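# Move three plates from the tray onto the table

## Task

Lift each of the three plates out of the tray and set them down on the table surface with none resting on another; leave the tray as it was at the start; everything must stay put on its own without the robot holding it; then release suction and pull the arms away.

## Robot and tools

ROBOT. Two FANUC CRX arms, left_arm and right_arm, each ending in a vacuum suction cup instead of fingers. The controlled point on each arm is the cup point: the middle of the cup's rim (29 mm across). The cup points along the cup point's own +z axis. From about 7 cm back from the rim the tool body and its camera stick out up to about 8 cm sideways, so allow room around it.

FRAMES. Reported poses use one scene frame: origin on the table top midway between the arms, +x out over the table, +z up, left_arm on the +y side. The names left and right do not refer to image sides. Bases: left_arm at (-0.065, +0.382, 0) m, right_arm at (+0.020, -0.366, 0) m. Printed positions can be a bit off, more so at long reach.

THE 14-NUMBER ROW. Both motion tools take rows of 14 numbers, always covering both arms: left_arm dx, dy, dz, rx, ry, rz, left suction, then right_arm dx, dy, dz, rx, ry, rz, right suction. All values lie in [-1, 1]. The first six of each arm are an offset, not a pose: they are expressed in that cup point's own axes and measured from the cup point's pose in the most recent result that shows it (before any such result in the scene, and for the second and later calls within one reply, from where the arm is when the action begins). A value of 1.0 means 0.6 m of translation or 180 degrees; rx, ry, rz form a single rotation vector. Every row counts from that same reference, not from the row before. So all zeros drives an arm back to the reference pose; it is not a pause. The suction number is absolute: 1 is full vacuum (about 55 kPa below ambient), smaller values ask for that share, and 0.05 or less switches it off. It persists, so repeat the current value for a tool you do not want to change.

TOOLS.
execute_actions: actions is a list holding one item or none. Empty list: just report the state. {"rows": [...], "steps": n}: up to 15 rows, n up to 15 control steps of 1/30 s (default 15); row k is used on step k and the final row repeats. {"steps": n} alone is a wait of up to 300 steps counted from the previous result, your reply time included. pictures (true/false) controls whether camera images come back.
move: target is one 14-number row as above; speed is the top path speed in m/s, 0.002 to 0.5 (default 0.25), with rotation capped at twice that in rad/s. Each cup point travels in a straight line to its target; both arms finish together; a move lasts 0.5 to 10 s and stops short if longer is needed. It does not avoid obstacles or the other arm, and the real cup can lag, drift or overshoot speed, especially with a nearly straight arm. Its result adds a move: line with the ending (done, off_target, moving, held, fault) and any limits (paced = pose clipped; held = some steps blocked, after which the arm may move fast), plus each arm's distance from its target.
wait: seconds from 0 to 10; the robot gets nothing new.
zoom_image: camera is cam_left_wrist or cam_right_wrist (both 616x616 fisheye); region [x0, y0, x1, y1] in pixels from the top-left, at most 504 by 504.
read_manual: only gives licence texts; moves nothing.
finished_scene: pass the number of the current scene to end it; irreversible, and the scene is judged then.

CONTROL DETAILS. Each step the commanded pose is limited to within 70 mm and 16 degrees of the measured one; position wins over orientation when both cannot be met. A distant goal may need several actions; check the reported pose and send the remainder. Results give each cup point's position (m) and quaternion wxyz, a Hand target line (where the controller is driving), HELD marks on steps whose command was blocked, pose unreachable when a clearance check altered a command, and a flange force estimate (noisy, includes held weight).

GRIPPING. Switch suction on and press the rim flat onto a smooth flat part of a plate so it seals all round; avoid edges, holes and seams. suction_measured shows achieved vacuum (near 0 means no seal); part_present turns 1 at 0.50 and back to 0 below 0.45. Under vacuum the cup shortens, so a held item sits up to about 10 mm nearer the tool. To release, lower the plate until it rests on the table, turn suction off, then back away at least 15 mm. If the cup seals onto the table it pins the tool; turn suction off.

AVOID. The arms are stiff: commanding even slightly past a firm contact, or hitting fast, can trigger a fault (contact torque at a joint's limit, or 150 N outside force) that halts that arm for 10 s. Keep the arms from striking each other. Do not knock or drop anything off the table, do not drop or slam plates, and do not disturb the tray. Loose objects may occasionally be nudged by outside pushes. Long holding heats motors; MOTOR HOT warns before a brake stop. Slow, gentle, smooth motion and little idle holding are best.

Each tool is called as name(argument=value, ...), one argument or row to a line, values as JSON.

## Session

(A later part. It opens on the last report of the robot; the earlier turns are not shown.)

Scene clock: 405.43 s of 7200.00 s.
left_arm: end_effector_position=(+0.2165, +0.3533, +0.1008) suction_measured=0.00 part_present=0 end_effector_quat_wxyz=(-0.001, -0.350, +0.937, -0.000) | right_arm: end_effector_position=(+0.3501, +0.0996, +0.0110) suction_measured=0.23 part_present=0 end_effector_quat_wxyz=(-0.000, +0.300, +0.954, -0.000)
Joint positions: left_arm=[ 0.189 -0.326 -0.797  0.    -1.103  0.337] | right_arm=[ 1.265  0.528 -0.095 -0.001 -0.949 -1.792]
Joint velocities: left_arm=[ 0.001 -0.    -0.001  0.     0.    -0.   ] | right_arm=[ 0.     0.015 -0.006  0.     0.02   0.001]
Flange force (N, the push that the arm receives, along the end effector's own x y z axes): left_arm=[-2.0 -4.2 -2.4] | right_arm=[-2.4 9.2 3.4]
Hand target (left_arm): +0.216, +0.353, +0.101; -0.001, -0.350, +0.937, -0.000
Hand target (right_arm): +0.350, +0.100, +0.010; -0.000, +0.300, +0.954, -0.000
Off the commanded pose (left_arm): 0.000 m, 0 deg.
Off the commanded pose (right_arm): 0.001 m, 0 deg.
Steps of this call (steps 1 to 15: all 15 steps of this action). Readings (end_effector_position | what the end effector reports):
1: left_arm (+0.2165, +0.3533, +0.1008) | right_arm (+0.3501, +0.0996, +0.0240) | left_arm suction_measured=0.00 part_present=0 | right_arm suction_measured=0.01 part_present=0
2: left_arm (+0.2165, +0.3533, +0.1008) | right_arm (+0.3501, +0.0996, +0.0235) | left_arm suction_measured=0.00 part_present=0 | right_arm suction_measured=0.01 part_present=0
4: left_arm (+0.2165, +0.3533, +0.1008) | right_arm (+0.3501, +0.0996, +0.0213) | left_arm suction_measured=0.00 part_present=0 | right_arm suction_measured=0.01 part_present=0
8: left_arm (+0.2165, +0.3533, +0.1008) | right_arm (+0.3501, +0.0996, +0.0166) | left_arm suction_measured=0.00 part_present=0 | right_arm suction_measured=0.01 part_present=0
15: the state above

execute_actions(
  actions=[
    {"rows": [[0,0,0,0,0,0,0, 0,0,0.002,0,0,0,1],[0,0,0,0,0,0,0, 0,0,0.002,0,0,0,1],[0,0,0,0,0,0,0, 0,0,0,0,0,0,1],[0,0,0,0,0,0,0, 0,0,-0.003,0,0,0,1],[0,0,0,0,0,0,0, 0,0,-0.006,0,0,0,1],[0,0,0,0,0,0,0, 0,0,-0.009,0,0,0,1],[0,0,0,0,0,0,0, 0,0,-0.012,0,0,0,1],[0,0,0,0,0,0,0, 0,0,-0.015,0,0,0,1],[0,0,0,0,0,0,0, 0,0,-0.018,0,0,0,1],[0,0,0,0,0,0,0, 0,0,-0.021,0,0,0,1],[0,0,0,0,0,0,0, 0,0,-0.024,0,0,0,1],[0,0,0,0,0,0,0, 0,0,-0.025,0,0,0,1]], "steps": 15},
  ],
  pictures=true,
)

Scene clock: 414.97 s of 7200.00 s.
left_arm: end_effector_position=(+0.2165, +0.3533, +0.1008) suction_measured=0.00 part_present=0 end_effector_quat_wxyz=(-0.001, -0.350, +0.937, -0.000) | right_arm: end_effector_position=(+0.3501, +0.0996, +0.0251) suction_measured=0.98 part_present=1 end_effector_quat_wxyz=(-0.000, +0.300, +0.954, -0.000)
Joint positions: left_arm=[ 0.189 -0.326 -0.797  0.    -1.103  0.337] | right_arm=[ 1.265  0.508 -0.086 -0.001 -0.978 -1.792]
Joint velocities: left_arm=[-0.001 -0.001 -0.     0.     0.    -0.   ] | right_arm=[ 0.    -0.016  0.008 -0.    -0.027 -0.001]
Flange force (N, the push that the arm receives, along the end effector's own x y z axes): left_arm=[-1.7 -7.5 -1.8] | right_arm=[-2.6 7.1 1.3]
Hand target (left_arm): +0.216, +0.353, +0.101; -0.001, -0.350, +0.937, -0.000
Hand target (right_arm): +0.350, +0.100, +0.026; -0.000, +0.300, +0.954, -0.000
Off the commanded pose (left_arm): 0.000 m, 0 deg.
Off the commanded pose (right_arm): 0.001 m, 0 deg.
Steps of this call (steps 1 to 271: nothing new was sent; steps 272 to 286: all 15 steps of this action). Readings (end_effector_position | what the end effector reports):
272: left_arm (+0.2165, +0.3533, +0.1008) | right_arm (+0.3501, +0.0996, +0.0103) | left_arm suction_measured=0.00 part_present=0 | right_arm suction_measured=1.00 part_present=1
273: left_arm (+0.2165, +0.3533, +0.1008) | right_arm (+0.3501, +0.0996, +0.0102) | left_arm suction_measured=0.00 part_present=0 | right_arm suction_measured=1.00 part_present=1
275: left_arm (+0.2165, +0.3533, +0.1008) | right_arm (+0.3501, +0.0996, +0.0102) | left_arm suction_measured=0.00 part_present=0 | right_arm suction_measured=0.99 part_present=1
279: left_arm (+0.2165, +0.3533, +0.1008) | right_arm (+0.3501, +0.0995, +0.0152) | left_arm suction_measured=0.00 part_present=0 | right_arm suction_measured=0.98 part_present=1
286: the state above
camera_calibration (this result's frames):
cam_left_wrist: T_world_to_cam=[[0.680965, -0.732304, 0.0042736, 0.116692], [-0.69252, -0.64205, 0.328918, 0.357576], [-0.238124, -0.226941, -0.944349, 0.325397], [0, 0, 0, 1]] pos_world=[0.245651, 0.388882, 0.189176]
cam_right_wrist: T_world_to_cam=[[-0.591098, -0.804991, 0.0509065, 0.293153], [-0.763753, 0.57888, 0.28562, 0.217321], [-0.25939, 0.129949, -0.95699, 0.202664], [0, 0, 0, 1]] pos_world=[0.391831, 0.0838464, 0.116953]

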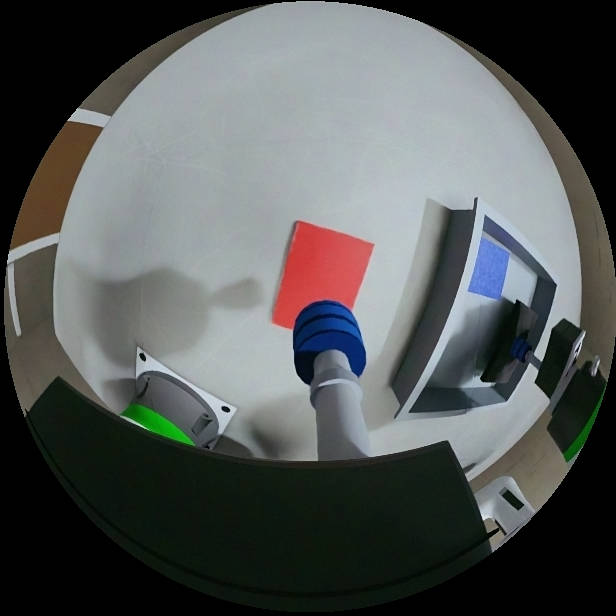

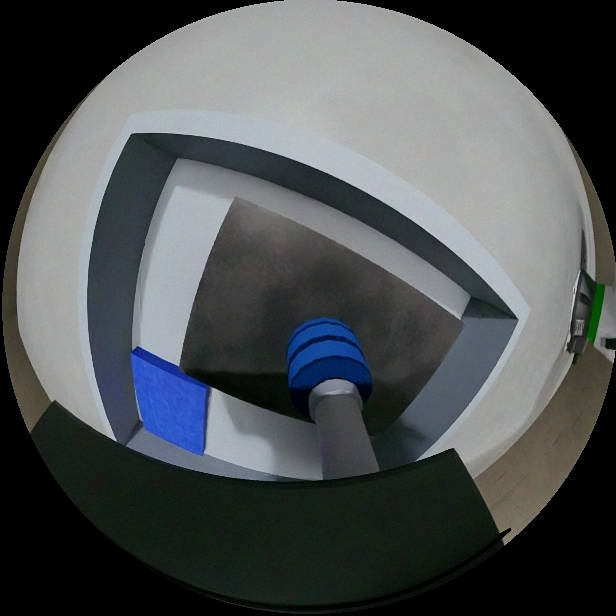

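move(
  target=[0,0,0,0,0,0,0, 0,0,-0.0833,0,0,0,1],
  speed=0.2,
)

move(
  target=[0,0,0,0,0,0,0, -0.2577,-0.1172,0,0,0,0,1],
  speed=0.3,
)

move(
  target=[-0.051,-0.2937,0.0513,0,0,0,0, 0,0,0.115,0,0,0,1],
  speed=0.25,
)

execute_actions(
  actions=[
    {"rows": [[0,0,0,0,0,0,0, 0,0,0.002,0,0,0,1],[0,0,0,0,0,0,0, 0,0,0.004,0,0,0,1],[0,0,0,0,0,0,0, 0,0,0.005,0,0,0,1],[0,0,0,0,0,0,0, 0,0,0.006,0,0,0,1],[0,0,0,0,0,0,0, 0,0,0.0067,0,0,0,1],[0,0,0,0,0,0,0, 0,0,0.0067,0,0,0,1],[0,0,0,0,0,0,0, 0,0,0.0067,0,0,0,1],[0,0,0,0,0,0,0, 0,0,0.0067,0,0,0,1],[0,0,0,0,0,0,0, 0,0,0.0067,0,0,0,1],[0,0,0,0,0,0,0, 0,0,0.0067,0,0,0,0]], "steps": 15},
  ],
  pictures=true,
)

Scene clock: 449.60 s of 7200.00 s.
left_arm: end_effector_position=(+0.2165, +0.3533, +0.1008) suction_measured=0.00 part_present=0 end_effector_quat_wxyz=(-0.001, -0.350, +0.937, -0.000) | right_arm: end_effector_position=(+0.3502, +0.0996, +0.0750) suction_measured=0.98 part_present=1 end_effector_quat_wxyz=(-0.000, +0.300, +0.954, -0.000)
Joint positions: left_arm=[ 0.189 -0.326 -0.797  0.    -1.103  0.337] | right_arm=[ 1.265  0.445 -0.046 -0.    -1.081 -1.792]
Joint velocities: left_arm=[-0.     0.001 -0.    -0.    -0.     0.   ] | right_arm=[-0.001 -0.002  0.001 -0.001 -0.001  0.   ]
Flange force (N, the push that the arm receives, along the end effector's own x y z axes): left_arm=[-1.8 -2.6 -1.9] | right_arm=[-2.3 6.9 0.9]
Hand target (left_arm): +0.216, +0.353, +0.101; -0.001, -0.350, +0.937, -0.000
Hand target (right_arm): +0.350, +0.100, +0.075; -0.000, +0.300, +0.954, -0.000
Off the commanded pose (left_arm): 0.000 m, 0 deg.
Off the commanded pose (right_arm): 0.000 m, 0 deg.
move: done
camera_calibration (this result's frames):
cam_left_wrist: T_world_to_cam=[[0.68097, -0.732299, 0.00427746, 0.116695], [-0.692519, -0.642056, 0.328909, 0.357573], [-0.238113, -0.226939, -0.944352, 0.325422], [0, 0, 0, 1]] pos_world=[0.245647, 0.388889, 0.189205]
cam_right_wrist: T_world_to_cam=[[-0.590959, -0.805095, 0.0508879, 0.290604], [-0.763901, 0.578765, 0.285457, 0.203201], [-0.259272, 0.12982, -0.95704, 0.25035], [0, 0, 0, 1]] pos_world=[0.39187, 0.0838579, 0.166802]

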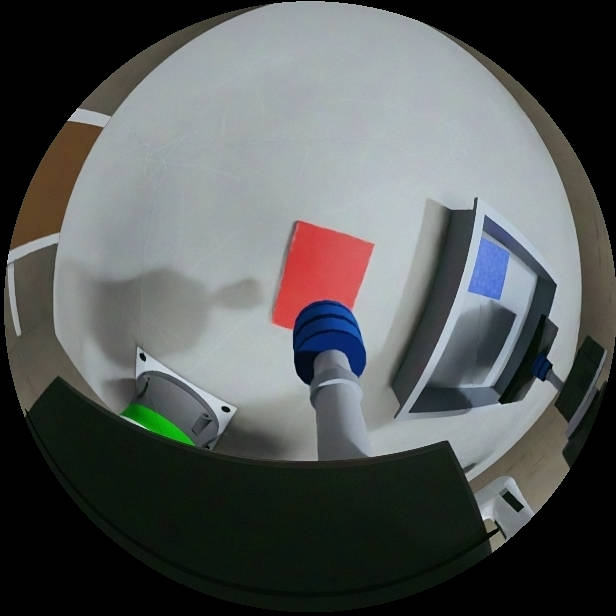

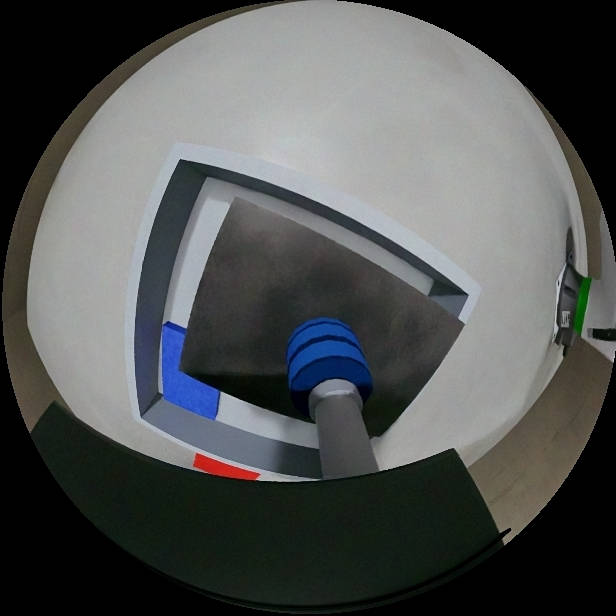

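Scene clock: 450.70 s of 7200.00 s.
left_arm: end_effector_position=(+0.2165, +0.3533, +0.1008) suction_measured=0.00 part_present=0 end_effector_quat_wxyz=(-0.001, -0.350, +0.937, -0.000) | right_arm: end_effector_position=(+0.4368, -0.0461, +0.0749) suction_measured=0.96 part_present=1 end_effector_quat_wxyz=(-0.000, +0.300, +0.954, -0.000)
Joint positions: left_arm=[ 0.189 -0.326 -0.797  0.    -1.103  0.337] | right_arm=[ 0.986  0.345 -0.188 -0.    -1.039 -1.513]
Joint velocities: left_arm=[-0.001 -0.002 -0.    -0.    -0.     0.   ] | right_arm=[-0.002  0.     0.001 -0.001 -0.     0.005]
Flange force (N, the push that the arm receives, along the end effector's own x y z axes): left_arm=[0.0 -4.9 -2.2] | right_arm=[-3.8 8.7 0.3]
Hand target (left_arm): +0.216, +0.353, +0.101; -0.001, -0.350, +0.937, -0.000
Hand target (right_arm): +0.437, -0.046, +0.075; -0.000, +0.300, +0.954, -0.000
Off the commanded pose (left_arm): 0.000 m, 0 deg.
Off the commanded pose (right_arm): 0.000 m, 0 deg.
move: done
camera_calibration (this result's frames):
cam_left_wrist: T_world_to_cam=[[0.68097, -0.732299, 0.0042775, 0.116695], [-0.692519, -0.642056, 0.328909, 0.357573], [-0.238113, -0.226939, -0.944352, 0.325422], [0, 0, 0, 1]] pos_world=[0.245647, 0.388889, 0.189205]
cam_right_wrist: T_world_to_cam=[[-0.590967, -0.805098, 0.0507466, 0.224575], [-0.763874, 0.578711, 0.285639, 0.353719], [-0.259335, 0.130039, -0.956993, 0.2917], [0, 0, 0, 1]] pos_world=[0.478561, -0.0618288, 0.166723]

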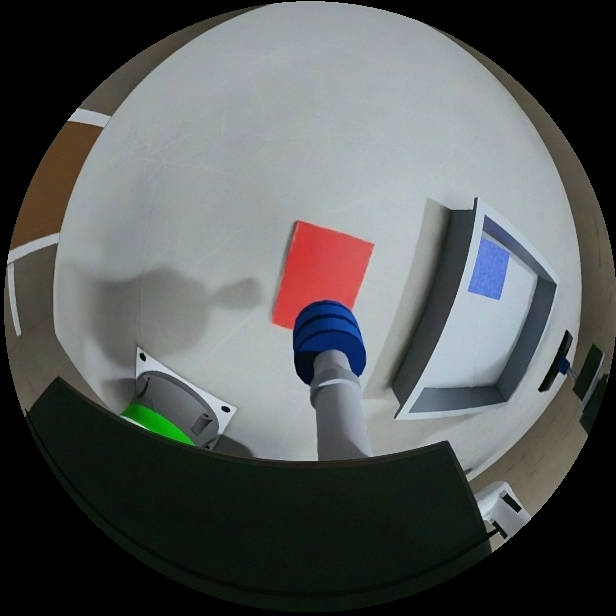

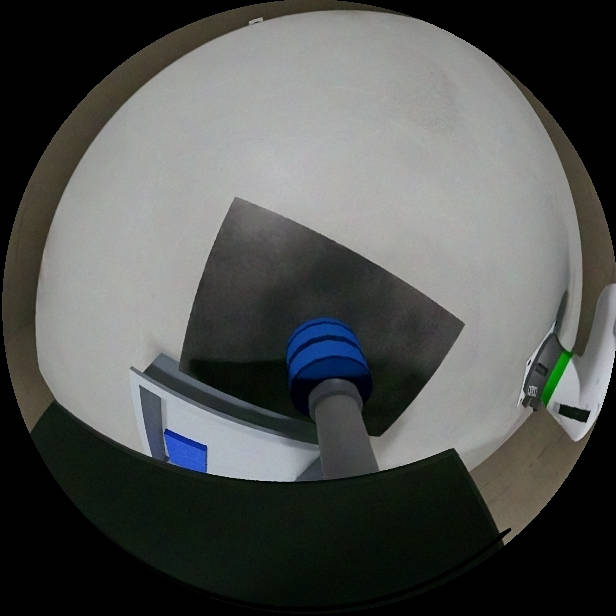

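Scene clock: 451.97 s of 7200.00 s.
left_arm: end_effector_position=(+0.3547, +0.2405, +0.0701) suction_measured=0.00 part_present=0 end_effector_quat_wxyz=(-0.001, -0.350, +0.937, +0.000) | right_arm: end_effector_position=(+0.4368, -0.0461, +0.0060) suction_measured=0.98 part_present=1 end_effector_quat_wxyz=(-0.000, +0.300, +0.954, -0.000)
Joint positions: left_arm=[-0.215  0.167 -0.43   0.    -0.977  0.741] | right_arm=[ 0.986  0.443 -0.241 -0.001 -0.887 -1.513]
Joint velocities: left_arm=[-0.     0.003  0.004 -0.001 -0.001  0.002] | right_arm=[ 0.     0.    -0.001 -0.     0.001  0.001]
Flange force (N, the push that the arm receives, along the end effector's own x y z axes): left_arm=[0.4 -1.2 -2.9] | right_arm=[-4.3 6.0 3.2]
Hand target (left_arm): +0.355, +0.240, +0.070; -0.001, -0.350, +0.937, +0.000
Hand target (right_arm): +0.437, -0.046, +0.006; -0.000, +0.300, +0.954, -0.000
Off the commanded pose (left_arm): 0.000 m, 0 deg.
Off the commanded pose (right_arm): 0.000 m, 0 deg.
move: done
camera_calibration (this result's frames):
cam_left_wrist: T_world_to_cam=[[0.681004, -0.732272, 0.00323663, -0.0598996], [-0.692383, -0.642456, 0.328414, 0.391029], [-0.238409, -0.225892, -0.944528, 0.303541], [0, 0, 0, 1]] pos_world=[0.383901, 0.275924, 0.158478]
cam_right_wrist: T_world_to_cam=[[-0.591071, -0.805022, 0.0507386, 0.228092], [-0.763784, 0.5788, 0.285698, 0.373365], [-0.259361, 0.130115, -0.956976, 0.225796], [0, 0, 0, 1]] pos_world=[0.478552, -0.0618642, 0.0978383]

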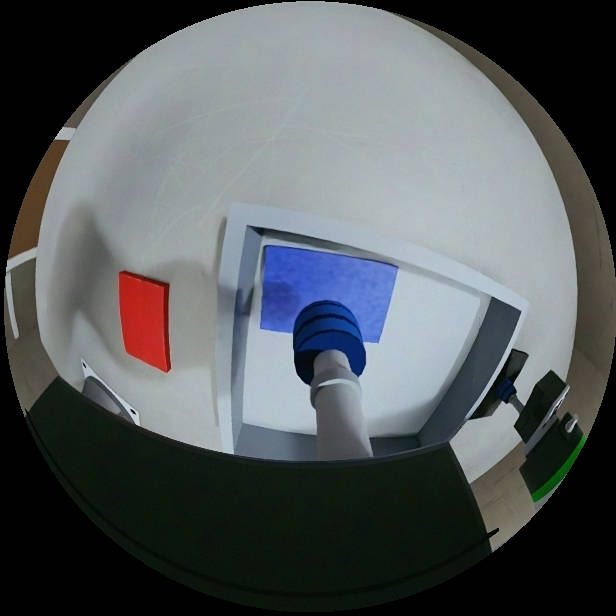

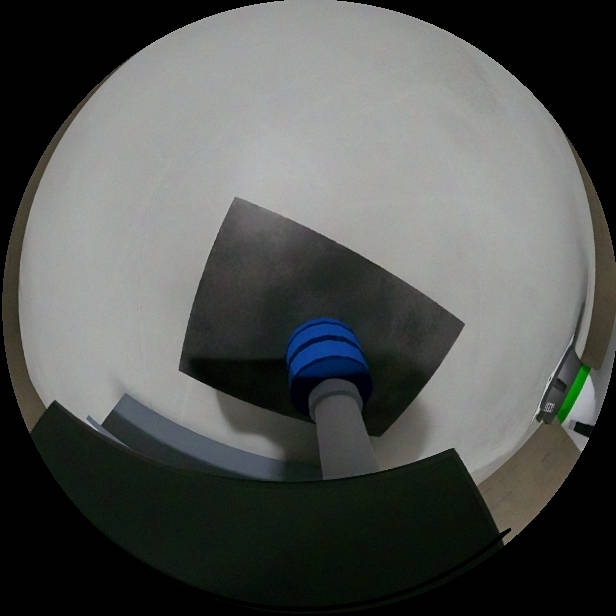

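Scene clock: 452.47 s of 7200.00 s.
left_arm: end_effector_position=(+0.3547, +0.2404, +0.0701) suction_measured=0.00 part_present=0 end_effector_quat_wxyz=(-0.001, -0.350, +0.937, +0.000) | right_arm: end_effector_position=(+0.4368, -0.0461, +0.0020) suction_measured=0.01 part_present=0 end_effector_quat_wxyz=(-0.000, +0.300, +0.954, -0.000)
Joint positions: left_arm=[-0.215  0.167 -0.43   0.    -0.977  0.741] | right_arm=[ 0.986  0.45  -0.243 -0.001 -0.878 -1.513]
Joint velocities: left_arm=[ 0.    -0.001 -0.     0.    -0.    -0.   ] | right_arm=[-0.     0.    -0.001 -0.     0.     0.   ]
Flange force (N, the push that the arm receives, along the end effector's own x y z axes): left_arm=[0.2 -1.5 -2.8] | right_arm=[-3.3 4.3 -5.1]
Hand target (left_arm): +0.355, +0.240, +0.070; -0.001, -0.350, +0.937, +0.000
Hand target (right_arm): +0.437, -0.046, +0.002; -0.000, +0.300, +0.954, -0.000
Off the commanded pose (left_arm): 0.000 m, 0 deg.
Off the commanded pose (right_arm): 0.000 m, 0 deg.
Steps of this call (steps 1 to 15: all 15 steps of this action). Readings (end_effector_position | what the end effector reports):
1: left_arm (+0.3547, +0.2404, +0.0701) | right_arm (+0.4368, -0.0461, +0.0059) | left_arm suction_measured=0.00 part_present=0 | right_arm suction_measured=0.99 part_present=1
2: left_arm (+0.3547, +0.2404, +0.0701) | right_arm (+0.4368, -0.0461, +0.0056) | left_arm suction_measured=0.00 part_present=0 | right_arm suction_measured=1.00 part_present=1
4: left_arm (+0.3547, +0.2404, +0.0701) | right_arm (+0.4368, -0.0461, +0.0042) | left_arm suction_measured=0.00 part_present=0 | right_arm suction_measured=1.00 part_present=1
8: left_arm (+0.3547, +0.2404, +0.0701) | right_arm (+0.4368, -0.0461, +0.0023) | left_arm suction_measured=0.00 part_present=0 | right_arm suction_measured=0.99 part_present=1
15: the state above
camera_calibration (this result's frames):
cam_left_wrist: T_world_to_cam=[[0.681007, -0.73227, 0.00320672, -0.0599174], [-0.692374, -0.642465, 0.328414, 0.391037], [-0.238428, -0.225872, -0.944528, 0.303542], [0, 0, 0, 1]] pos_world=[0.383921, 0.275914, 0.158474]
cam_right_wrist: T_world_to_cam=[[-0.591076, -0.805021, 0.0506945, 0.228311], [-0.763791, 0.578794, 0.285694, 0.374506], [-0.259332, 0.130147, -0.956979, 0.221977], [0, 0, 0, 1]] pos_world=[0.478559, -0.0618563, 0.0938593]

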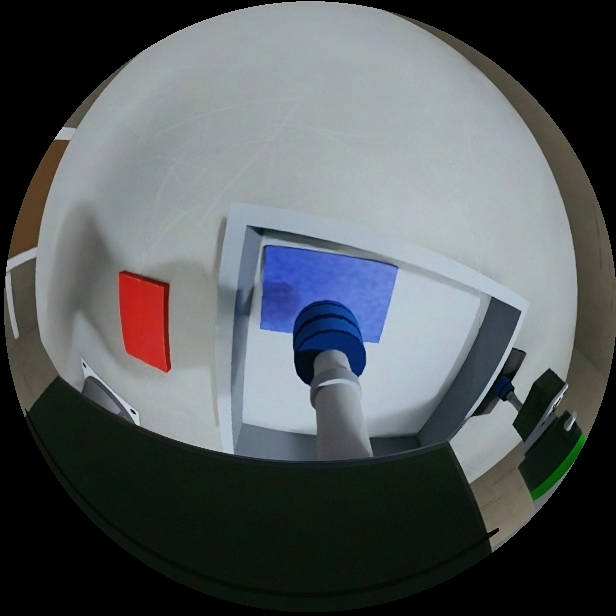

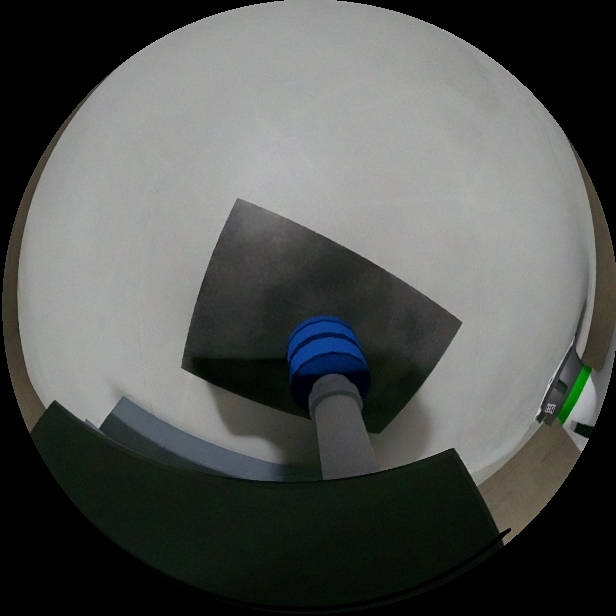

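zoom_image(
  camera="cam_left_wrist",
  region=[230, 210, 430, 410],
)

Region (230, 210, 430, 410) of cam_left_wrist's 616x616 image, scaled by 2.520, with more detail than that image has.

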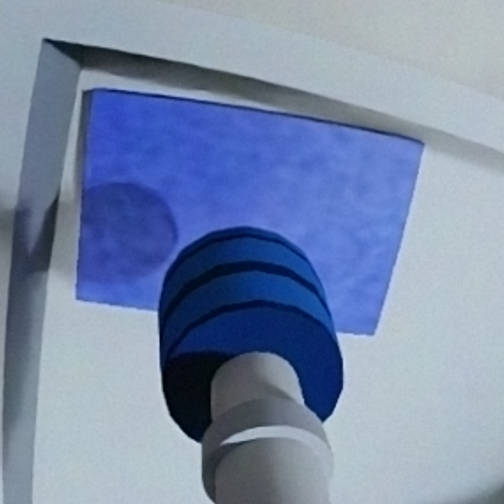

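move(
  target=[-0.0012,-0.0087,0.0835,0,0,0,1, 0,0,-0.1,0,0,0,0],
  speed=0.2,
)

execute_actions(
  actions=[
    {"rows": [[0,0,0.003,0,0,0,1, 0,0,0,0,0,0,0],[0,0,0.006,0,0,0,1, 0,0,0,0,0,0,0],[0,0,0.008,0,0,0,1, 0,0,0,0,0,0,0],[0,0,0.010,0,0,0,1, 0,0,0,0,0,0,0],[0,0,0.012,0,0,0,1, 0,0,0,0,0,0,0],[0,0,0.0135,0,0,0,1, 0,0,0,0,0,0,0],[0,0,0.015,0,0,0,1, 0,0,0,0,0,0,0],[0,0,0.016,0,0,0,1, 0,0,0,0,0,0,0],[0,0,0.017,0,0,0,1, 0,0,0,0,0,0,0],[0,0,0.018,0,0,0,1, 0,0,0,0,0,0,0],[0,0,0.0185,0,0,0,1, 0,0,0,0,0,0,0]], "steps": 15},
  ],
  pictures=false,
)

execute_actions(
  actions=[
    {"rows": [[0,0,0,0,0,0,1, 0,0,0,0,0,0,0]], "steps": 15},
  ],
  pictures=false,
)

Scene clock: 491.63 s of 7200.00 s.
left_arm: end_effector_position=(+0.3587, +0.2370, +0.0200) suction_measured=0.00 part_present=0 end_effector_quat_wxyz=(-0.001, -0.350, +0.937, +0.000) | right_arm: end_effector_position=(+0.4369, -0.0461, +0.0619) suction_measured=0.01 part_present=0 end_effector_quat_wxyz=(-0.000, +0.300, +0.954, -0.000)
Joint positions: left_arm=[-0.223  0.261 -0.459  0.    -0.854  0.749] | right_arm=[ 0.986  0.362 -0.2   -0.    -1.01  -1.513]
Joint velocities: left_arm=[ 0.     0.003 -0.     0.     0.002  0.   ] | right_arm=[-0.    -0.002  0.001 -0.003 -0.003 -0.   ]
Flange force (N, the push that the arm receives, along the end effector's own x y z axes): left_arm=[0.7 -2.2 -3.9] | right_arm=[-5.8 10.1 0.1]
Hand target (left_arm): +0.359, +0.237, +0.020; -0.001, -0.350, +0.937, +0.000
Hand target (right_arm): +0.437, -0.046, +0.062; -0.000, +0.300, +0.954, -0.000
Off the commanded pose (left_arm): 0.000 m, 0 deg.
Off the commanded pose (right_arm): 0.000 m, 0 deg.
After step 90, 35.33 s passed at rest.
move: done
camera_calibration (this result's frames):
cam_left_wrist: T_world_to_cam=[[0.680995, -0.732282, 0.00313473, -0.0649406], [-0.692394, -0.642496, 0.328313, 0.408002], [-0.238404, -0.22575, -0.944564, 0.256417], [0, 0, 0, 1]] pos_world=[0.387853, 0.272471, 0.108454]
cam_right_wrist: T_world_to_cam=[[-0.590909, -0.805142, 0.0507222, 0.225213], [-0.763957, 0.578669, 0.285502, 0.35754], [-0.259221, 0.129956, -0.957035, 0.279214], [0, 0, 0, 1]] pos_world=[0.478604, -0.0618547, 0.153716]

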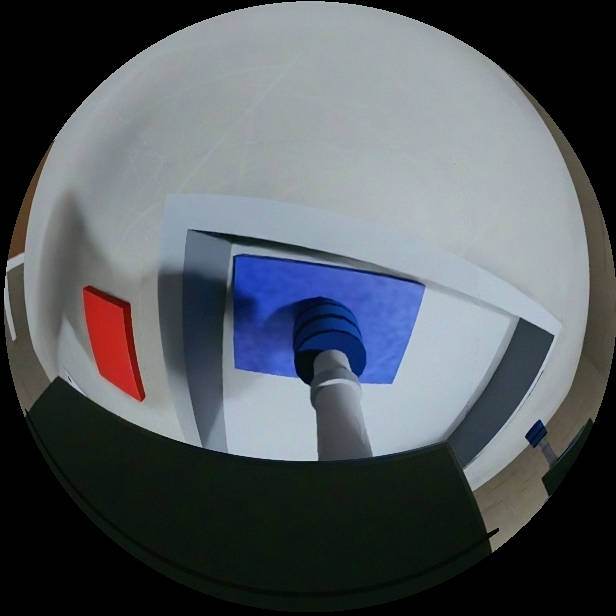

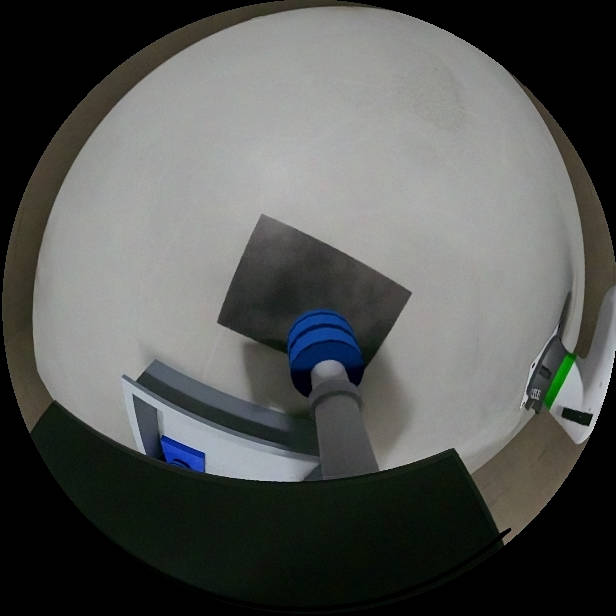

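Scene clock: 492.13 s of 7200.00 s.
left_arm: end_effector_position=(+0.3587, +0.2370, +0.0092) suction_measured=0.36 part_present=0 end_effector_quat_wxyz=(-0.001, -0.350, +0.937, +0.000) | right_arm: end_effector_position=(+0.4369, -0.0461, +0.0619) suction_measured=0.01 part_present=0 end_effector_quat_wxyz=(-0.000, +0.300, +0.954, -0.000)
Joint positions: left_arm=[-0.223  0.281 -0.467  0.    -0.826  0.749] | right_arm=[ 0.986  0.362 -0.2   -0.    -1.01  -1.513]
Joint velocities: left_arm=[ 0.002  0.006 -0.002 -0.     0.008 -0.   ] | right_arm=[-0.     0.001  0.    -0.    -0.001 -0.   ]
Flange force (N, the push that the arm receives, along the end effector's own x y z axes): left_arm=[-0.5 -4.0 -0.8] | right_arm=[-4.5 6.7 1.2]
Hand target (left_arm): +0.359, +0.237, +0.009; -0.001, -0.350, +0.937, +0.000
Hand target (right_arm): +0.437, -0.046, +0.062; -0.000, +0.300, +0.954, -0.000
Off the commanded pose (left_arm): 0.000 m, 0 deg.
Off the commanded pose (right_arm): 0.000 m, 0 deg.
Steps of this call (steps 1 to 15: all 15 steps of this action). Readings (end_effector_position | what the end effector reports):
1: left_arm (+0.3587, +0.2370, +0.0200) | right_arm (+0.4369, -0.0461, +0.0619) | left_arm suction_measured=0.00 part_present=0 | right_arm suction_measured=0.01 part_present=0
2: left_arm (+0.3587, +0.2370, +0.0194) | right_arm (+0.4369, -0.0461, +0.0619) | left_arm suction_measured=0.00 part_present=0 | right_arm suction_measured=0.01 part_present=0
4: left_arm (+0.3586, +0.2370, +0.0173) | right_arm (+0.4369, -0.0461, +0.0619) | left_arm suction_measured=0.00 part_present=0 | right_arm suction_measured=0.01 part_present=0
8: left_arm (+0.3586, +0.2370, +0.0128) | right_arm (+0.4369, -0.0461, +0.0619) | left_arm suction_measured=0.09 part_present=0 | right_arm suction_measured=0.01 part_present=0
15: the state above

Scene clock: 492.63 s of 7200.00 s.
left_arm: end_effector_position=(+0.3586, +0.2370, +0.0091) suction_measured=0.86 part_present=1 end_effector_quat_wxyz=(-0.001, -0.350, +0.937, +0.001) | right_arm: end_effector_position=(+0.4369, -0.0461, +0.0619) suction_measured=0.01 part_present=0 end_effector_quat_wxyz=(-0.000, +0.300, +0.954, -0.000)
Joint positions: left_arm=[-0.223  0.281 -0.467  0.    -0.826  0.749] | right_arm=[ 0.986  0.362 -0.2   -0.    -1.01  -1.513]
Joint velocities: left_arm=[-0.001  0.    -0.    -0.    -0.     0.   ] | right_arm=[-0.     0.     0.002 -0.    -0.002 -0.001]
Flange force (N, the push that the arm receives, along the end effector's own x y z axes): left_arm=[-0.5 -1.3 -2.8] | right_arm=[-5.5 7.1 1.1]
Hand target (left_arm): +0.359, +0.237, +0.009; -0.001, -0.350, +0.937, +0.000
Hand target (right_arm): +0.437, -0.046, +0.062; -0.000, +0.300, +0.954, -0.000
Off the commanded pose (left_arm): 0.000 m, 0 deg.
Off the commanded pose (right_arm): 0.000 m, 0 deg.
Steps of this call (steps 1 to 15: all 15 steps of this action). Readings (end_effector_position | what the end effector reports):
1: left_arm (+0.3587, +0.2370, +0.0091) | right_arm (+0.4369, -0.0461, +0.0619) | left_arm suction_measured=0.40 part_present=0 | right_arm suction_measured=0.01 part_present=0
2: left_arm (+0.3587, +0.2370, +0.0091) | right_arm (+0.4369, -0.0461, +0.0619) | left_arm suction_measured=0.43 part_present=0 | right_arm suction_measured=0.01 part_present=0
4: left_arm (+0.3587, +0.2370, +0.0091) | right_arm (+0.4369, -0.0461, +0.0619) | left_arm suction_measured=0.49 part_present=0 | right_arm suction_measured=0.01 part_present=0
8: left_arm (+0.3587, +0.2370, +0.0091) | right_arm (+0.4369, -0.0461, +0.0619) | left_arm suction_measured=0.66 part_present=1 | right_arm suction_measured=0.01 part_present=0
15: the state above

move(
  target=[0,0,-0.11,0,0,0,1, 0,0,0,0,0,0,0],
  speed=0.18,
)

move(
  target=[-0.2299,-0.0406,0,0,0,0,1, 0,0,0,0,0,0,0],
  speed=0.3,
)

move(
  target=[0,0,0.115,0,0,0,1, -0.2118,-0.2668,-0.23,0,0,0,0],
  speed=0.3,
)

execute_actions(
  actions=[
    {"rows": [[0,0,0.002,0,0,0,1, 0,0,0,0,0,0,0],[0,0,0.004,0,0,0,1, 0,0,0,0,0,0,0],[0,0,0.005,0,0,0,1, 0,0,0,0,0,0,0],[0,0,0.006,0,0,0,1, 0,0,0,0,0,0,0],[0,0,0.0067,0,0,0,1, 0,0,0,0,0,0,0],[0,0,0.0067,0,0,0,1, 0,0,0,0,0,0,0],[0,0,0.0067,0,0,0,1, 0,0,0,0,0,0,0],[0,0,0.0067,0,0,0,1, 0,0,0,0,0,0,0],[0,0,0.0067,0,0,0,1, 0,0,0,0,0,0,0],[0,0,0.0067,0,0,0,0, 0,0,0,0,0,0,0]], "steps": 15},
  ],
  pictures=false,
)

move(
  target=[0,0,-0.05,0,0,0,0, 0,0,0,0,0,0,0],
  speed=0.1,
)

move(
  target=[-0.1,0.15,-0.35,0,0,0,0, 0,0,0,0,0,0,0],
  speed=0.35,
)

Scene clock: 521.13 s of 7200.00 s.
left_arm: end_effector_position=(+0.3586, +0.2369, +0.0750) suction_measured=0.99 part_present=1 end_effector_quat_wxyz=(-0.002, -0.350, +0.937, +0.000) | right_arm: end_effector_position=(+0.4369, -0.0461, +0.0619) suction_measured=0.01 part_present=0 end_effector_quat_wxyz=(-0.000, +0.300, +0.954, -0.000)
Joint positions: left_arm=[-0.224  0.171 -0.411  0.    -0.991  0.749] | right_arm=[ 0.986  0.362 -0.2   -0.    -1.01  -1.513]
Joint velocities: left_arm=[ 0.001 -0.002  0.001 -0.001 -0.003 -0.   ] | right_arm=[-0.001  0.     0.001  0.    -0.     0.001]
Flange force (N, the push that the arm receives, along the end effector's own x y z axes): left_arm=[0.3 -1.9 -1.3] | right_arm=[-4.7 6.8 1.5]
Hand target (left_arm): +0.359, +0.237, +0.075; -0.001, -0.350, +0.937, +0.000
Hand target (right_arm): +0.437, -0.046, +0.062; -0.000, +0.300, +0.954, -0.000
Off the commanded pose (left_arm): 0.000 m, 0 deg.
Off the commanded pose (right_arm): 0.000 m, 0 deg.
move: done
camera_calibration (this result's frames):
cam_left_wrist: T_world_to_cam=[[0.680845, -0.732422, 0.00303984, -0.0650576], [-0.69246, -0.642334, 0.328493, 0.389822], [-0.238642, -0.225757, -0.944502, 0.308344], [0, 0, 0, 1]] pos_world=[0.387814, 0.272357, 0.163376]
cam_right_wrist: T_world_to_cam=[[-0.59094, -0.80512, 0.0507153, 0.225224], [-0.76392, 0.578688, 0.285565, 0.357498], [-0.259262, 0.130009, -0.957017, 0.279244], [0, 0, 0, 1]] pos_world=[0.478591, -0.0618521, 0.15373]

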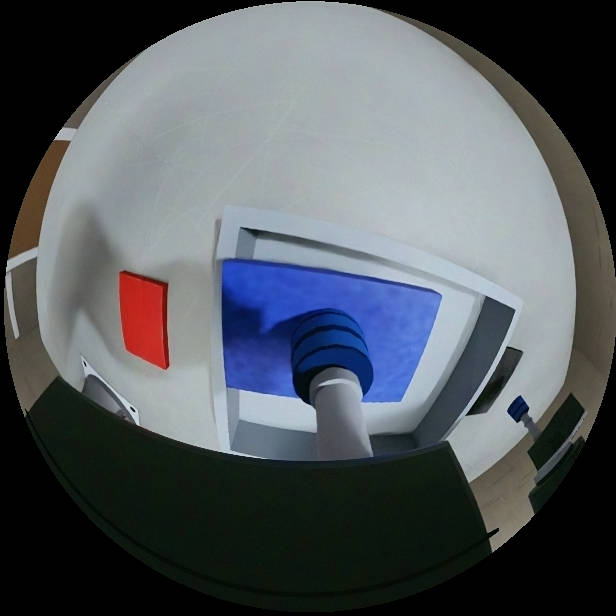

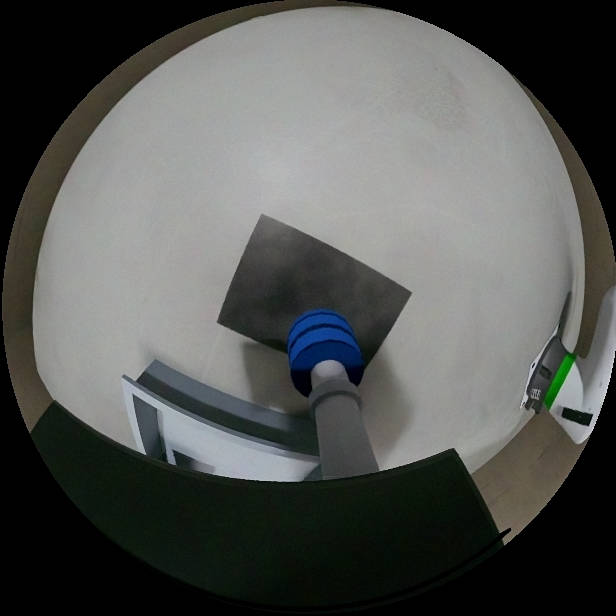

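Scene clock: 522.13 s of 7200.00 s.
left_arm: end_effector_position=(+0.4788, +0.3085, +0.0750) suction_measured=1.00 part_present=1 end_effector_quat_wxyz=(-0.002, -0.350, +0.937, +0.000) | right_arm: end_effector_position=(+0.4369, -0.0461, +0.0619) suction_measured=0.01 part_present=0 end_effector_quat_wxyz=(-0.000, +0.300, +0.954, -0.000)
Joint positions: left_arm=[-0.083  0.398 -0.114  0.    -1.062  0.609] | right_arm=[ 0.986  0.362 -0.2   -0.    -1.01  -1.513]
Joint velocities: left_arm=[ 0.001  0.002  0.003 -0.    -0.002 -0.   ] | right_arm=[-0.     0.001  0.     0.     0.001  0.   ]
Flange force (N, the push that the arm receives, along the end effector's own x y z axes): left_arm=[-2.1 -4.2 -1.4] | right_arm=[-5.1 5.4 0.6]
Hand target (left_arm): +0.479, +0.309, +0.075; -0.002, -0.350, +0.937, +0.000
Hand target (right_arm): +0.437, -0.046, +0.062; -0.000, +0.300, +0.954, -0.000
Off the commanded pose (left_arm): 0.001 m, 0 deg.
Off the commanded pose (right_arm): 0.000 m, 0 deg.
move: done
camera_calibration (this result's frames):
cam_left_wrist: T_world_to_cam=[[0.68082, -0.732442, 0.00344157, -0.094479], [-0.692512, -0.64216, 0.328721, 0.519038], [-0.238559, -0.226183, -0.944421, 0.353282], [0, 0, 0, 1]] pos_world=[0.508042, 0.344012, 0.163354]
cam_right_wrist: T_world_to_cam=[[-0.59094, -0.80512, 0.0507151, 0.225224], [-0.76392, 0.578688, 0.285565, 0.357499], [-0.259262, 0.130009, -0.957017, 0.279244], [0, 0, 0, 1]] pos_world=[0.478591, -0.0618522, 0.15373]

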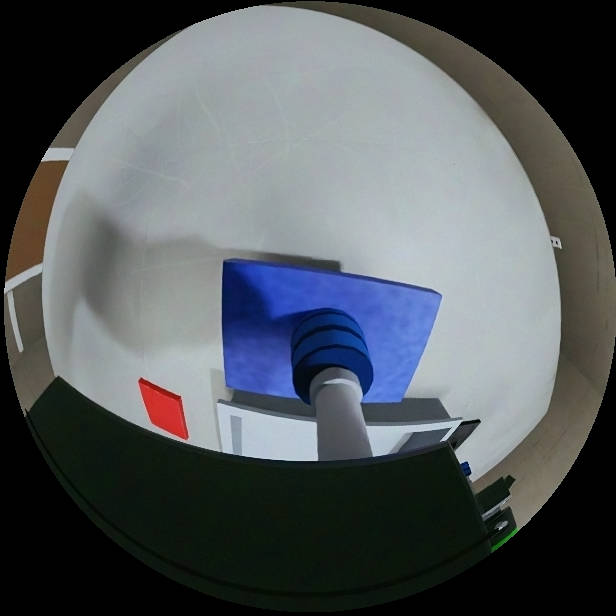

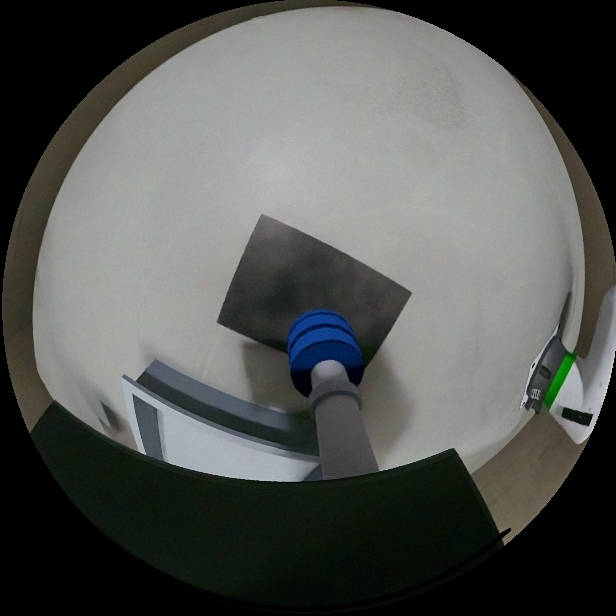

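Scene clock: 523.50 s of 7200.00 s.
left_arm: end_effector_position=(+0.4788, +0.3086, +0.0060) suction_measured=0.96 part_present=1 end_effector_quat_wxyz=(-0.002, -0.350, +0.937, +0.000) | right_arm: end_effector_position=(+0.4499, -0.2496, +0.1995) suction_measured=0.01 part_present=0 end_effector_quat_wxyz=(-0.000, +0.299, +0.954, -0.000)
Joint positions: left_arm=[-0.083  0.492 -0.167  0.    -0.916  0.609] | right_arm=[ 0.641  0.03  -0.247 -0.    -1.294 -1.169]
Joint velocities: left_arm=[ 0.  0.  0. -0.  0.  0.] | right_arm=[-0.002 -0.001  0.002 -0.    -0.001  0.001]
Flange force (N, the push that the arm receives, along the end effector's own x y z axes): left_arm=[-1.2 -3.0 -2.9] | right_arm=[-4.4 3.6 -0.6]
Hand target (left_arm): +0.479, +0.309, +0.006; -0.002, -0.350, +0.937, +0.000
Hand target (right_arm): +0.450, -0.250, +0.200; -0.000, +0.299, +0.954, -0.000
Off the commanded pose (left_arm): 0.000 m, 0 deg.
Off the commanded pose (right_arm): 0.001 m, 0 deg.
move: done
camera_calibration (this result's frames):
cam_left_wrist: T_world_to_cam=[[0.680821, -0.732443, 0.0033566, -0.0941857], [-0.692511, -0.642197, 0.32865, 0.541729], [-0.238561, -0.226076, -0.944446, 0.288108], [0, 0, 0, 1]] pos_world=[0.508008, 0.344045, 0.0943794]
cam_right_wrist: T_world_to_cam=[[-0.590815, -0.805226, 0.0504914, 0.0620459], [-0.76398, 0.578475, 0.285833, 0.445841], [-0.259368, 0.1303, -0.956948, 0.440871], [0, 0, 0, 1]] pos_world=[0.49162, -0.265393, 0.291322]

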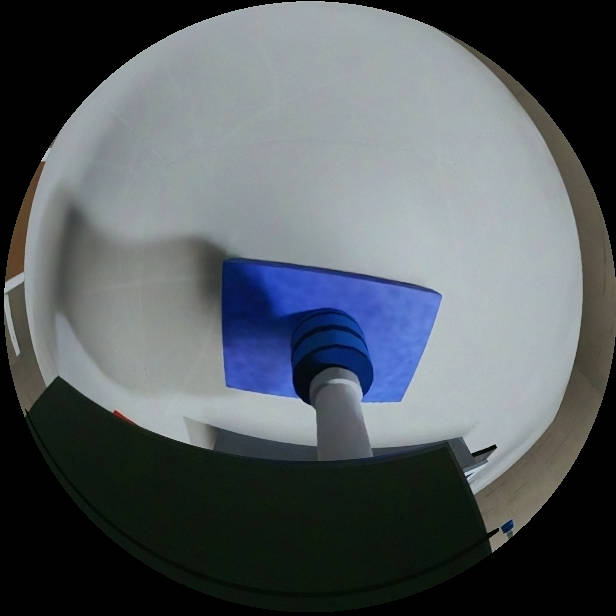

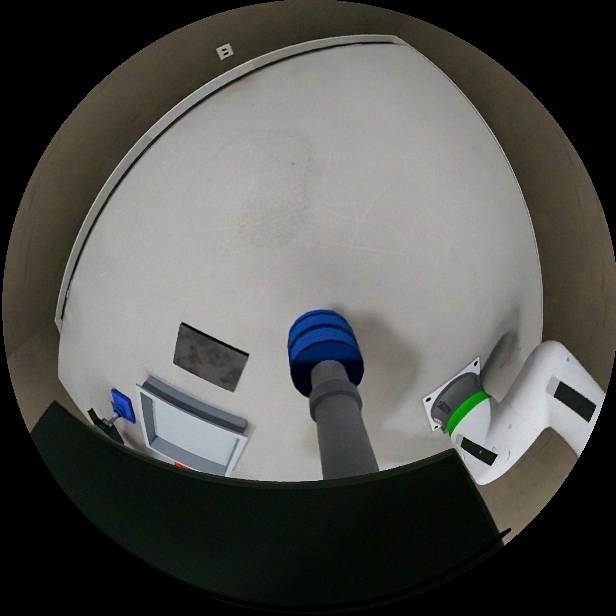

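Scene clock: 524.00 s of 7200.00 s.
left_arm: end_effector_position=(+0.4788, +0.3086, +0.0020) suction_measured=0.00 part_present=0 end_effector_quat_wxyz=(-0.001, -0.350, +0.937, +0.000) | right_arm: end_effector_position=(+0.4499, -0.2497, +0.1995) suction_measured=0.01 part_present=0 end_effector_quat_wxyz=(-0.000, +0.299, +0.954, -0.000)
Joint positions: left_arm=[-0.083  0.498 -0.169  0.    -0.907  0.609] | right_arm=[ 0.641  0.03  -0.247 -0.    -1.294 -1.168]
Joint velocities: left_arm=[ 0.     0.002  0.001 -0.     0.    -0.   ] | right_arm=[-0.     0.    -0.001 -0.    -0.001  0.001]
Flange force (N, the push that the arm receives, along the end effector's own x y z axes): left_arm=[0.7 -1.1 -12.4] | right_arm=[-7.2 4.1 -1.4]
Hand target (left_arm): +0.479, +0.309, +0.002; -0.002, -0.350, +0.937, +0.000
Hand target (right_arm): +0.450, -0.250, +0.199; -0.000, +0.299, +0.954, -0.000
Off the commanded pose (left_arm): 0.000 m, 0 deg.
Off the commanded pose (right_arm): 0.000 m, 0 deg.
Steps of this call (steps 1 to 15: all 15 steps of this action). Readings (end_effector_position | what the end effector reports):
1: left_arm (+0.4788, +0.3086, +0.0059) | right_arm (+0.4499, -0.2497, +0.1995) | left_arm suction_measured=0.96 part_present=1 | right_arm suction_measured=0.01 part_present=0
2: left_arm (+0.4788, +0.3086, +0.0056) | right_arm (+0.4499, -0.2497, +0.1995) | left_arm suction_measured=0.98 part_present=1 | right_arm suction_measured=0.01 part_present=0
4: left_arm (+0.4788, +0.3086, +0.0041) | right_arm (+0.4499, -0.2497, +0.1995) | left_arm suction_measured=0.99 part_present=1 | right_arm suction_measured=0.01 part_present=0
8: left_arm (+0.4788, +0.3086, +0.0023) | right_arm (+0.4499, -0.2497, +0.1995) | left_arm suction_measured=0.99 part_present=1 | right_arm suction_measured=0.01 part_present=0
15: the state above

Scene clock: 525.03 s of 7200.00 s.
left_arm: end_effector_position=(+0.4788, +0.3085, +0.0319) suction_measured=0.00 part_present=0 end_effector_quat_wxyz=(-0.002, -0.350, +0.937, +0.000) | right_arm: end_effector_position=(+0.4499, -0.2497, +0.1995) suction_measured=0.01 part_present=0 end_effector_quat_wxyz=(-0.000, +0.299, +0.954, -0.000)
Joint positions: left_arm=[-0.083  0.454 -0.15   0.    -0.97   0.609] | right_arm=[ 0.641  0.03  -0.247 -0.    -1.294 -1.168]
Joint velocities: left_arm=[ 0.    -0.001  0.001  0.    -0.002 -0.   ] | right_arm=[-0.    -0.    -0.     0.001  0.    -0.   ]
Flange force (N, the push that the arm receives, along the end effector's own x y z axes): left_arm=[0.6 -2.1 -3.6] | right_arm=[-6.5 4.1 -1.4]
Hand target (left_arm): +0.479, +0.309, +0.032; -0.002, -0.350, +0.937, +0.000
Hand target (right_arm): +0.450, -0.250, +0.199; -0.000, +0.299, +0.954, -0.000
Off the commanded pose (left_arm): 0.000 m, 0 deg.
Off the commanded pose (right_arm): 0.000 m, 0 deg.
move: done
camera_calibration (this result's frames):
cam_left_wrist: T_world_to_cam=[[0.680845, -0.73242, 0.00340501, -0.094315], [-0.692489, -0.642198, 0.328697, 0.533196], [-0.238557, -0.22615, -0.944429, 0.312606], [0, 0, 0, 1]] pos_world=[0.50802, 0.344035, 0.120296]
cam_right_wrist: T_world_to_cam=[[-0.590815, -0.805226, 0.050483, 0.0620367], [-0.763979, 0.578471, 0.285844, 0.445845], [-0.259372, 0.130313, -0.956945, 0.440893], [0, 0, 0, 1]] pos_world=[0.491624, -0.265409, 0.291336]

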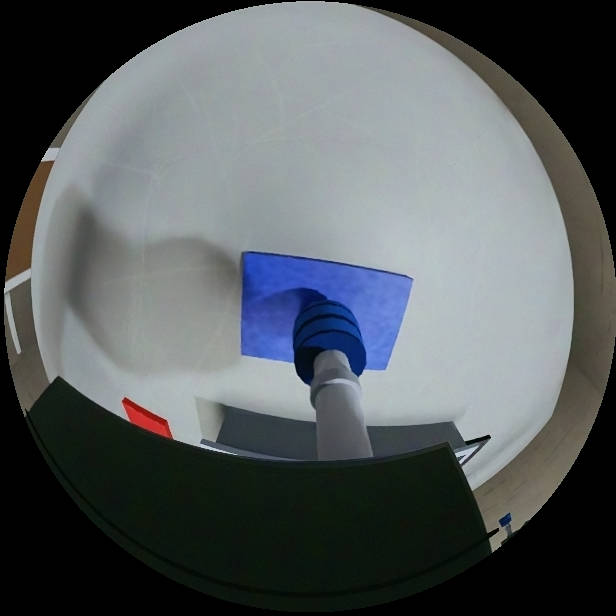

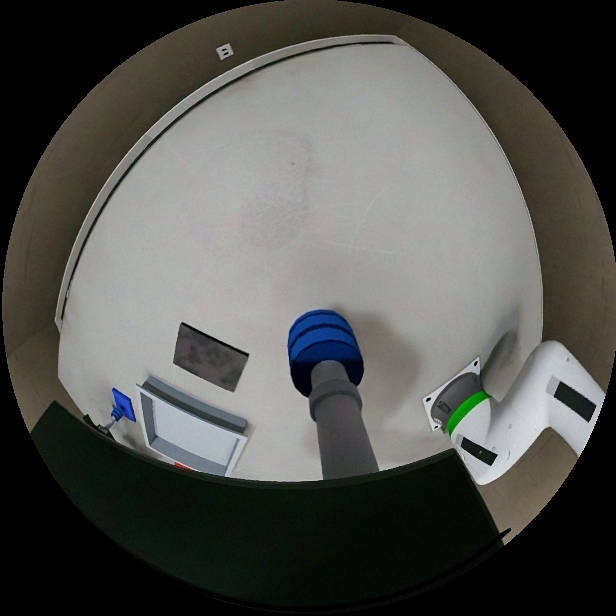

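Scene clock: 526.27 s of 7200.00 s.
left_arm: end_effector_position=(+0.4655, +0.4156, +0.2419) suction_measured=0.00 part_present=0 end_effector_quat_wxyz=(-0.002, -0.350, +0.937, -0.000) | right_arm: end_effector_position=(+0.4499, -0.2497, +0.1995) suction_measured=0.01 part_present=0 end_effector_quat_wxyz=(-0.000, +0.299, +0.954, -0.000)
Joint positions: left_arm=[ 0.122  0.224  0.071  0.    -1.421  0.403] | right_arm=[ 0.641  0.03  -0.247 -0.    -1.294 -1.168]
Joint velocities: left_arm=[ 0.001  0.     0.002 -0.    -0.002 -0.001] | right_arm=[ 0.    -0.001 -0.    -0.001 -0.002 -0.001]
Flange force (N, the push that the arm receives, along the end effector's own x y z axes): left_arm=[3.9 -0.1 -1.0] | right_arm=[-7.3 4.3 -1.7]
Hand target (left_arm): +0.466, +0.416, +0.242; -0.002, -0.350, +0.937, -0.000
Hand target (right_arm): +0.450, -0.250, +0.199; -0.000, +0.299, +0.954, -0.000
Off the commanded pose (left_arm): 0.000 m, 0 deg.
Off the commanded pose (right_arm): 0.000 m, 0 deg.
move: done
camera_calibration (this result's frames):
cam_left_wrist: T_world_to_cam=[[0.680704, -0.732548, 0.0040948, -0.00758239], [-0.69272, -0.641856, 0.328877, 0.523627], [-0.23829, -0.226704, -0.944364, 0.532034], [0, 0, 0, 1]] pos_world=[0.494667, 0.451153, 0.330256]
cam_right_wrist: T_world_to_cam=[[-0.590815, -0.805226, 0.050483, 0.0620366], [-0.763979, 0.578471, 0.285844, 0.445845], [-0.259373, 0.130313, -0.956945, 0.440893], [0, 0, 0, 1]] pos_world=[0.491624, -0.265409, 0.291336]

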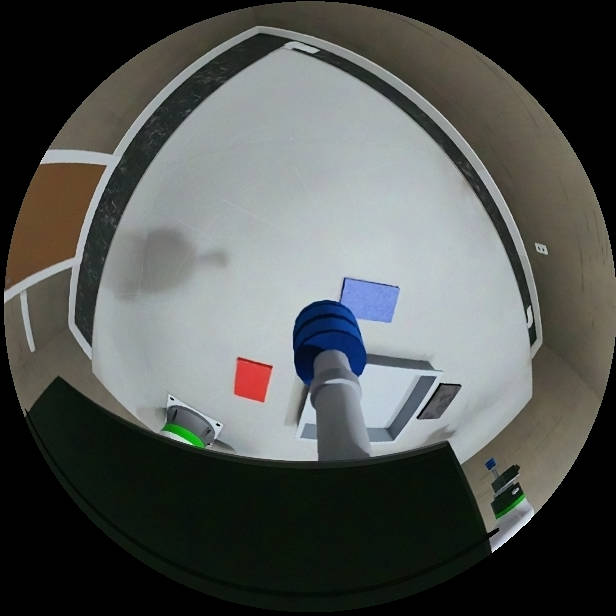

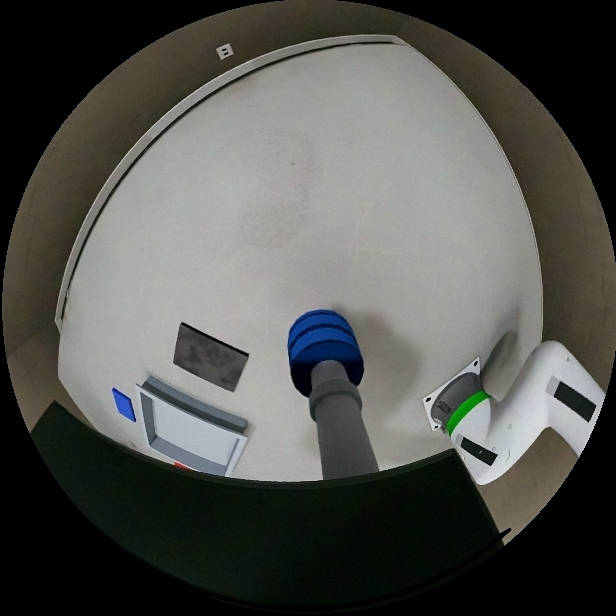

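finished_scene(
  scene=1,
)

The scene is finished: the task was done.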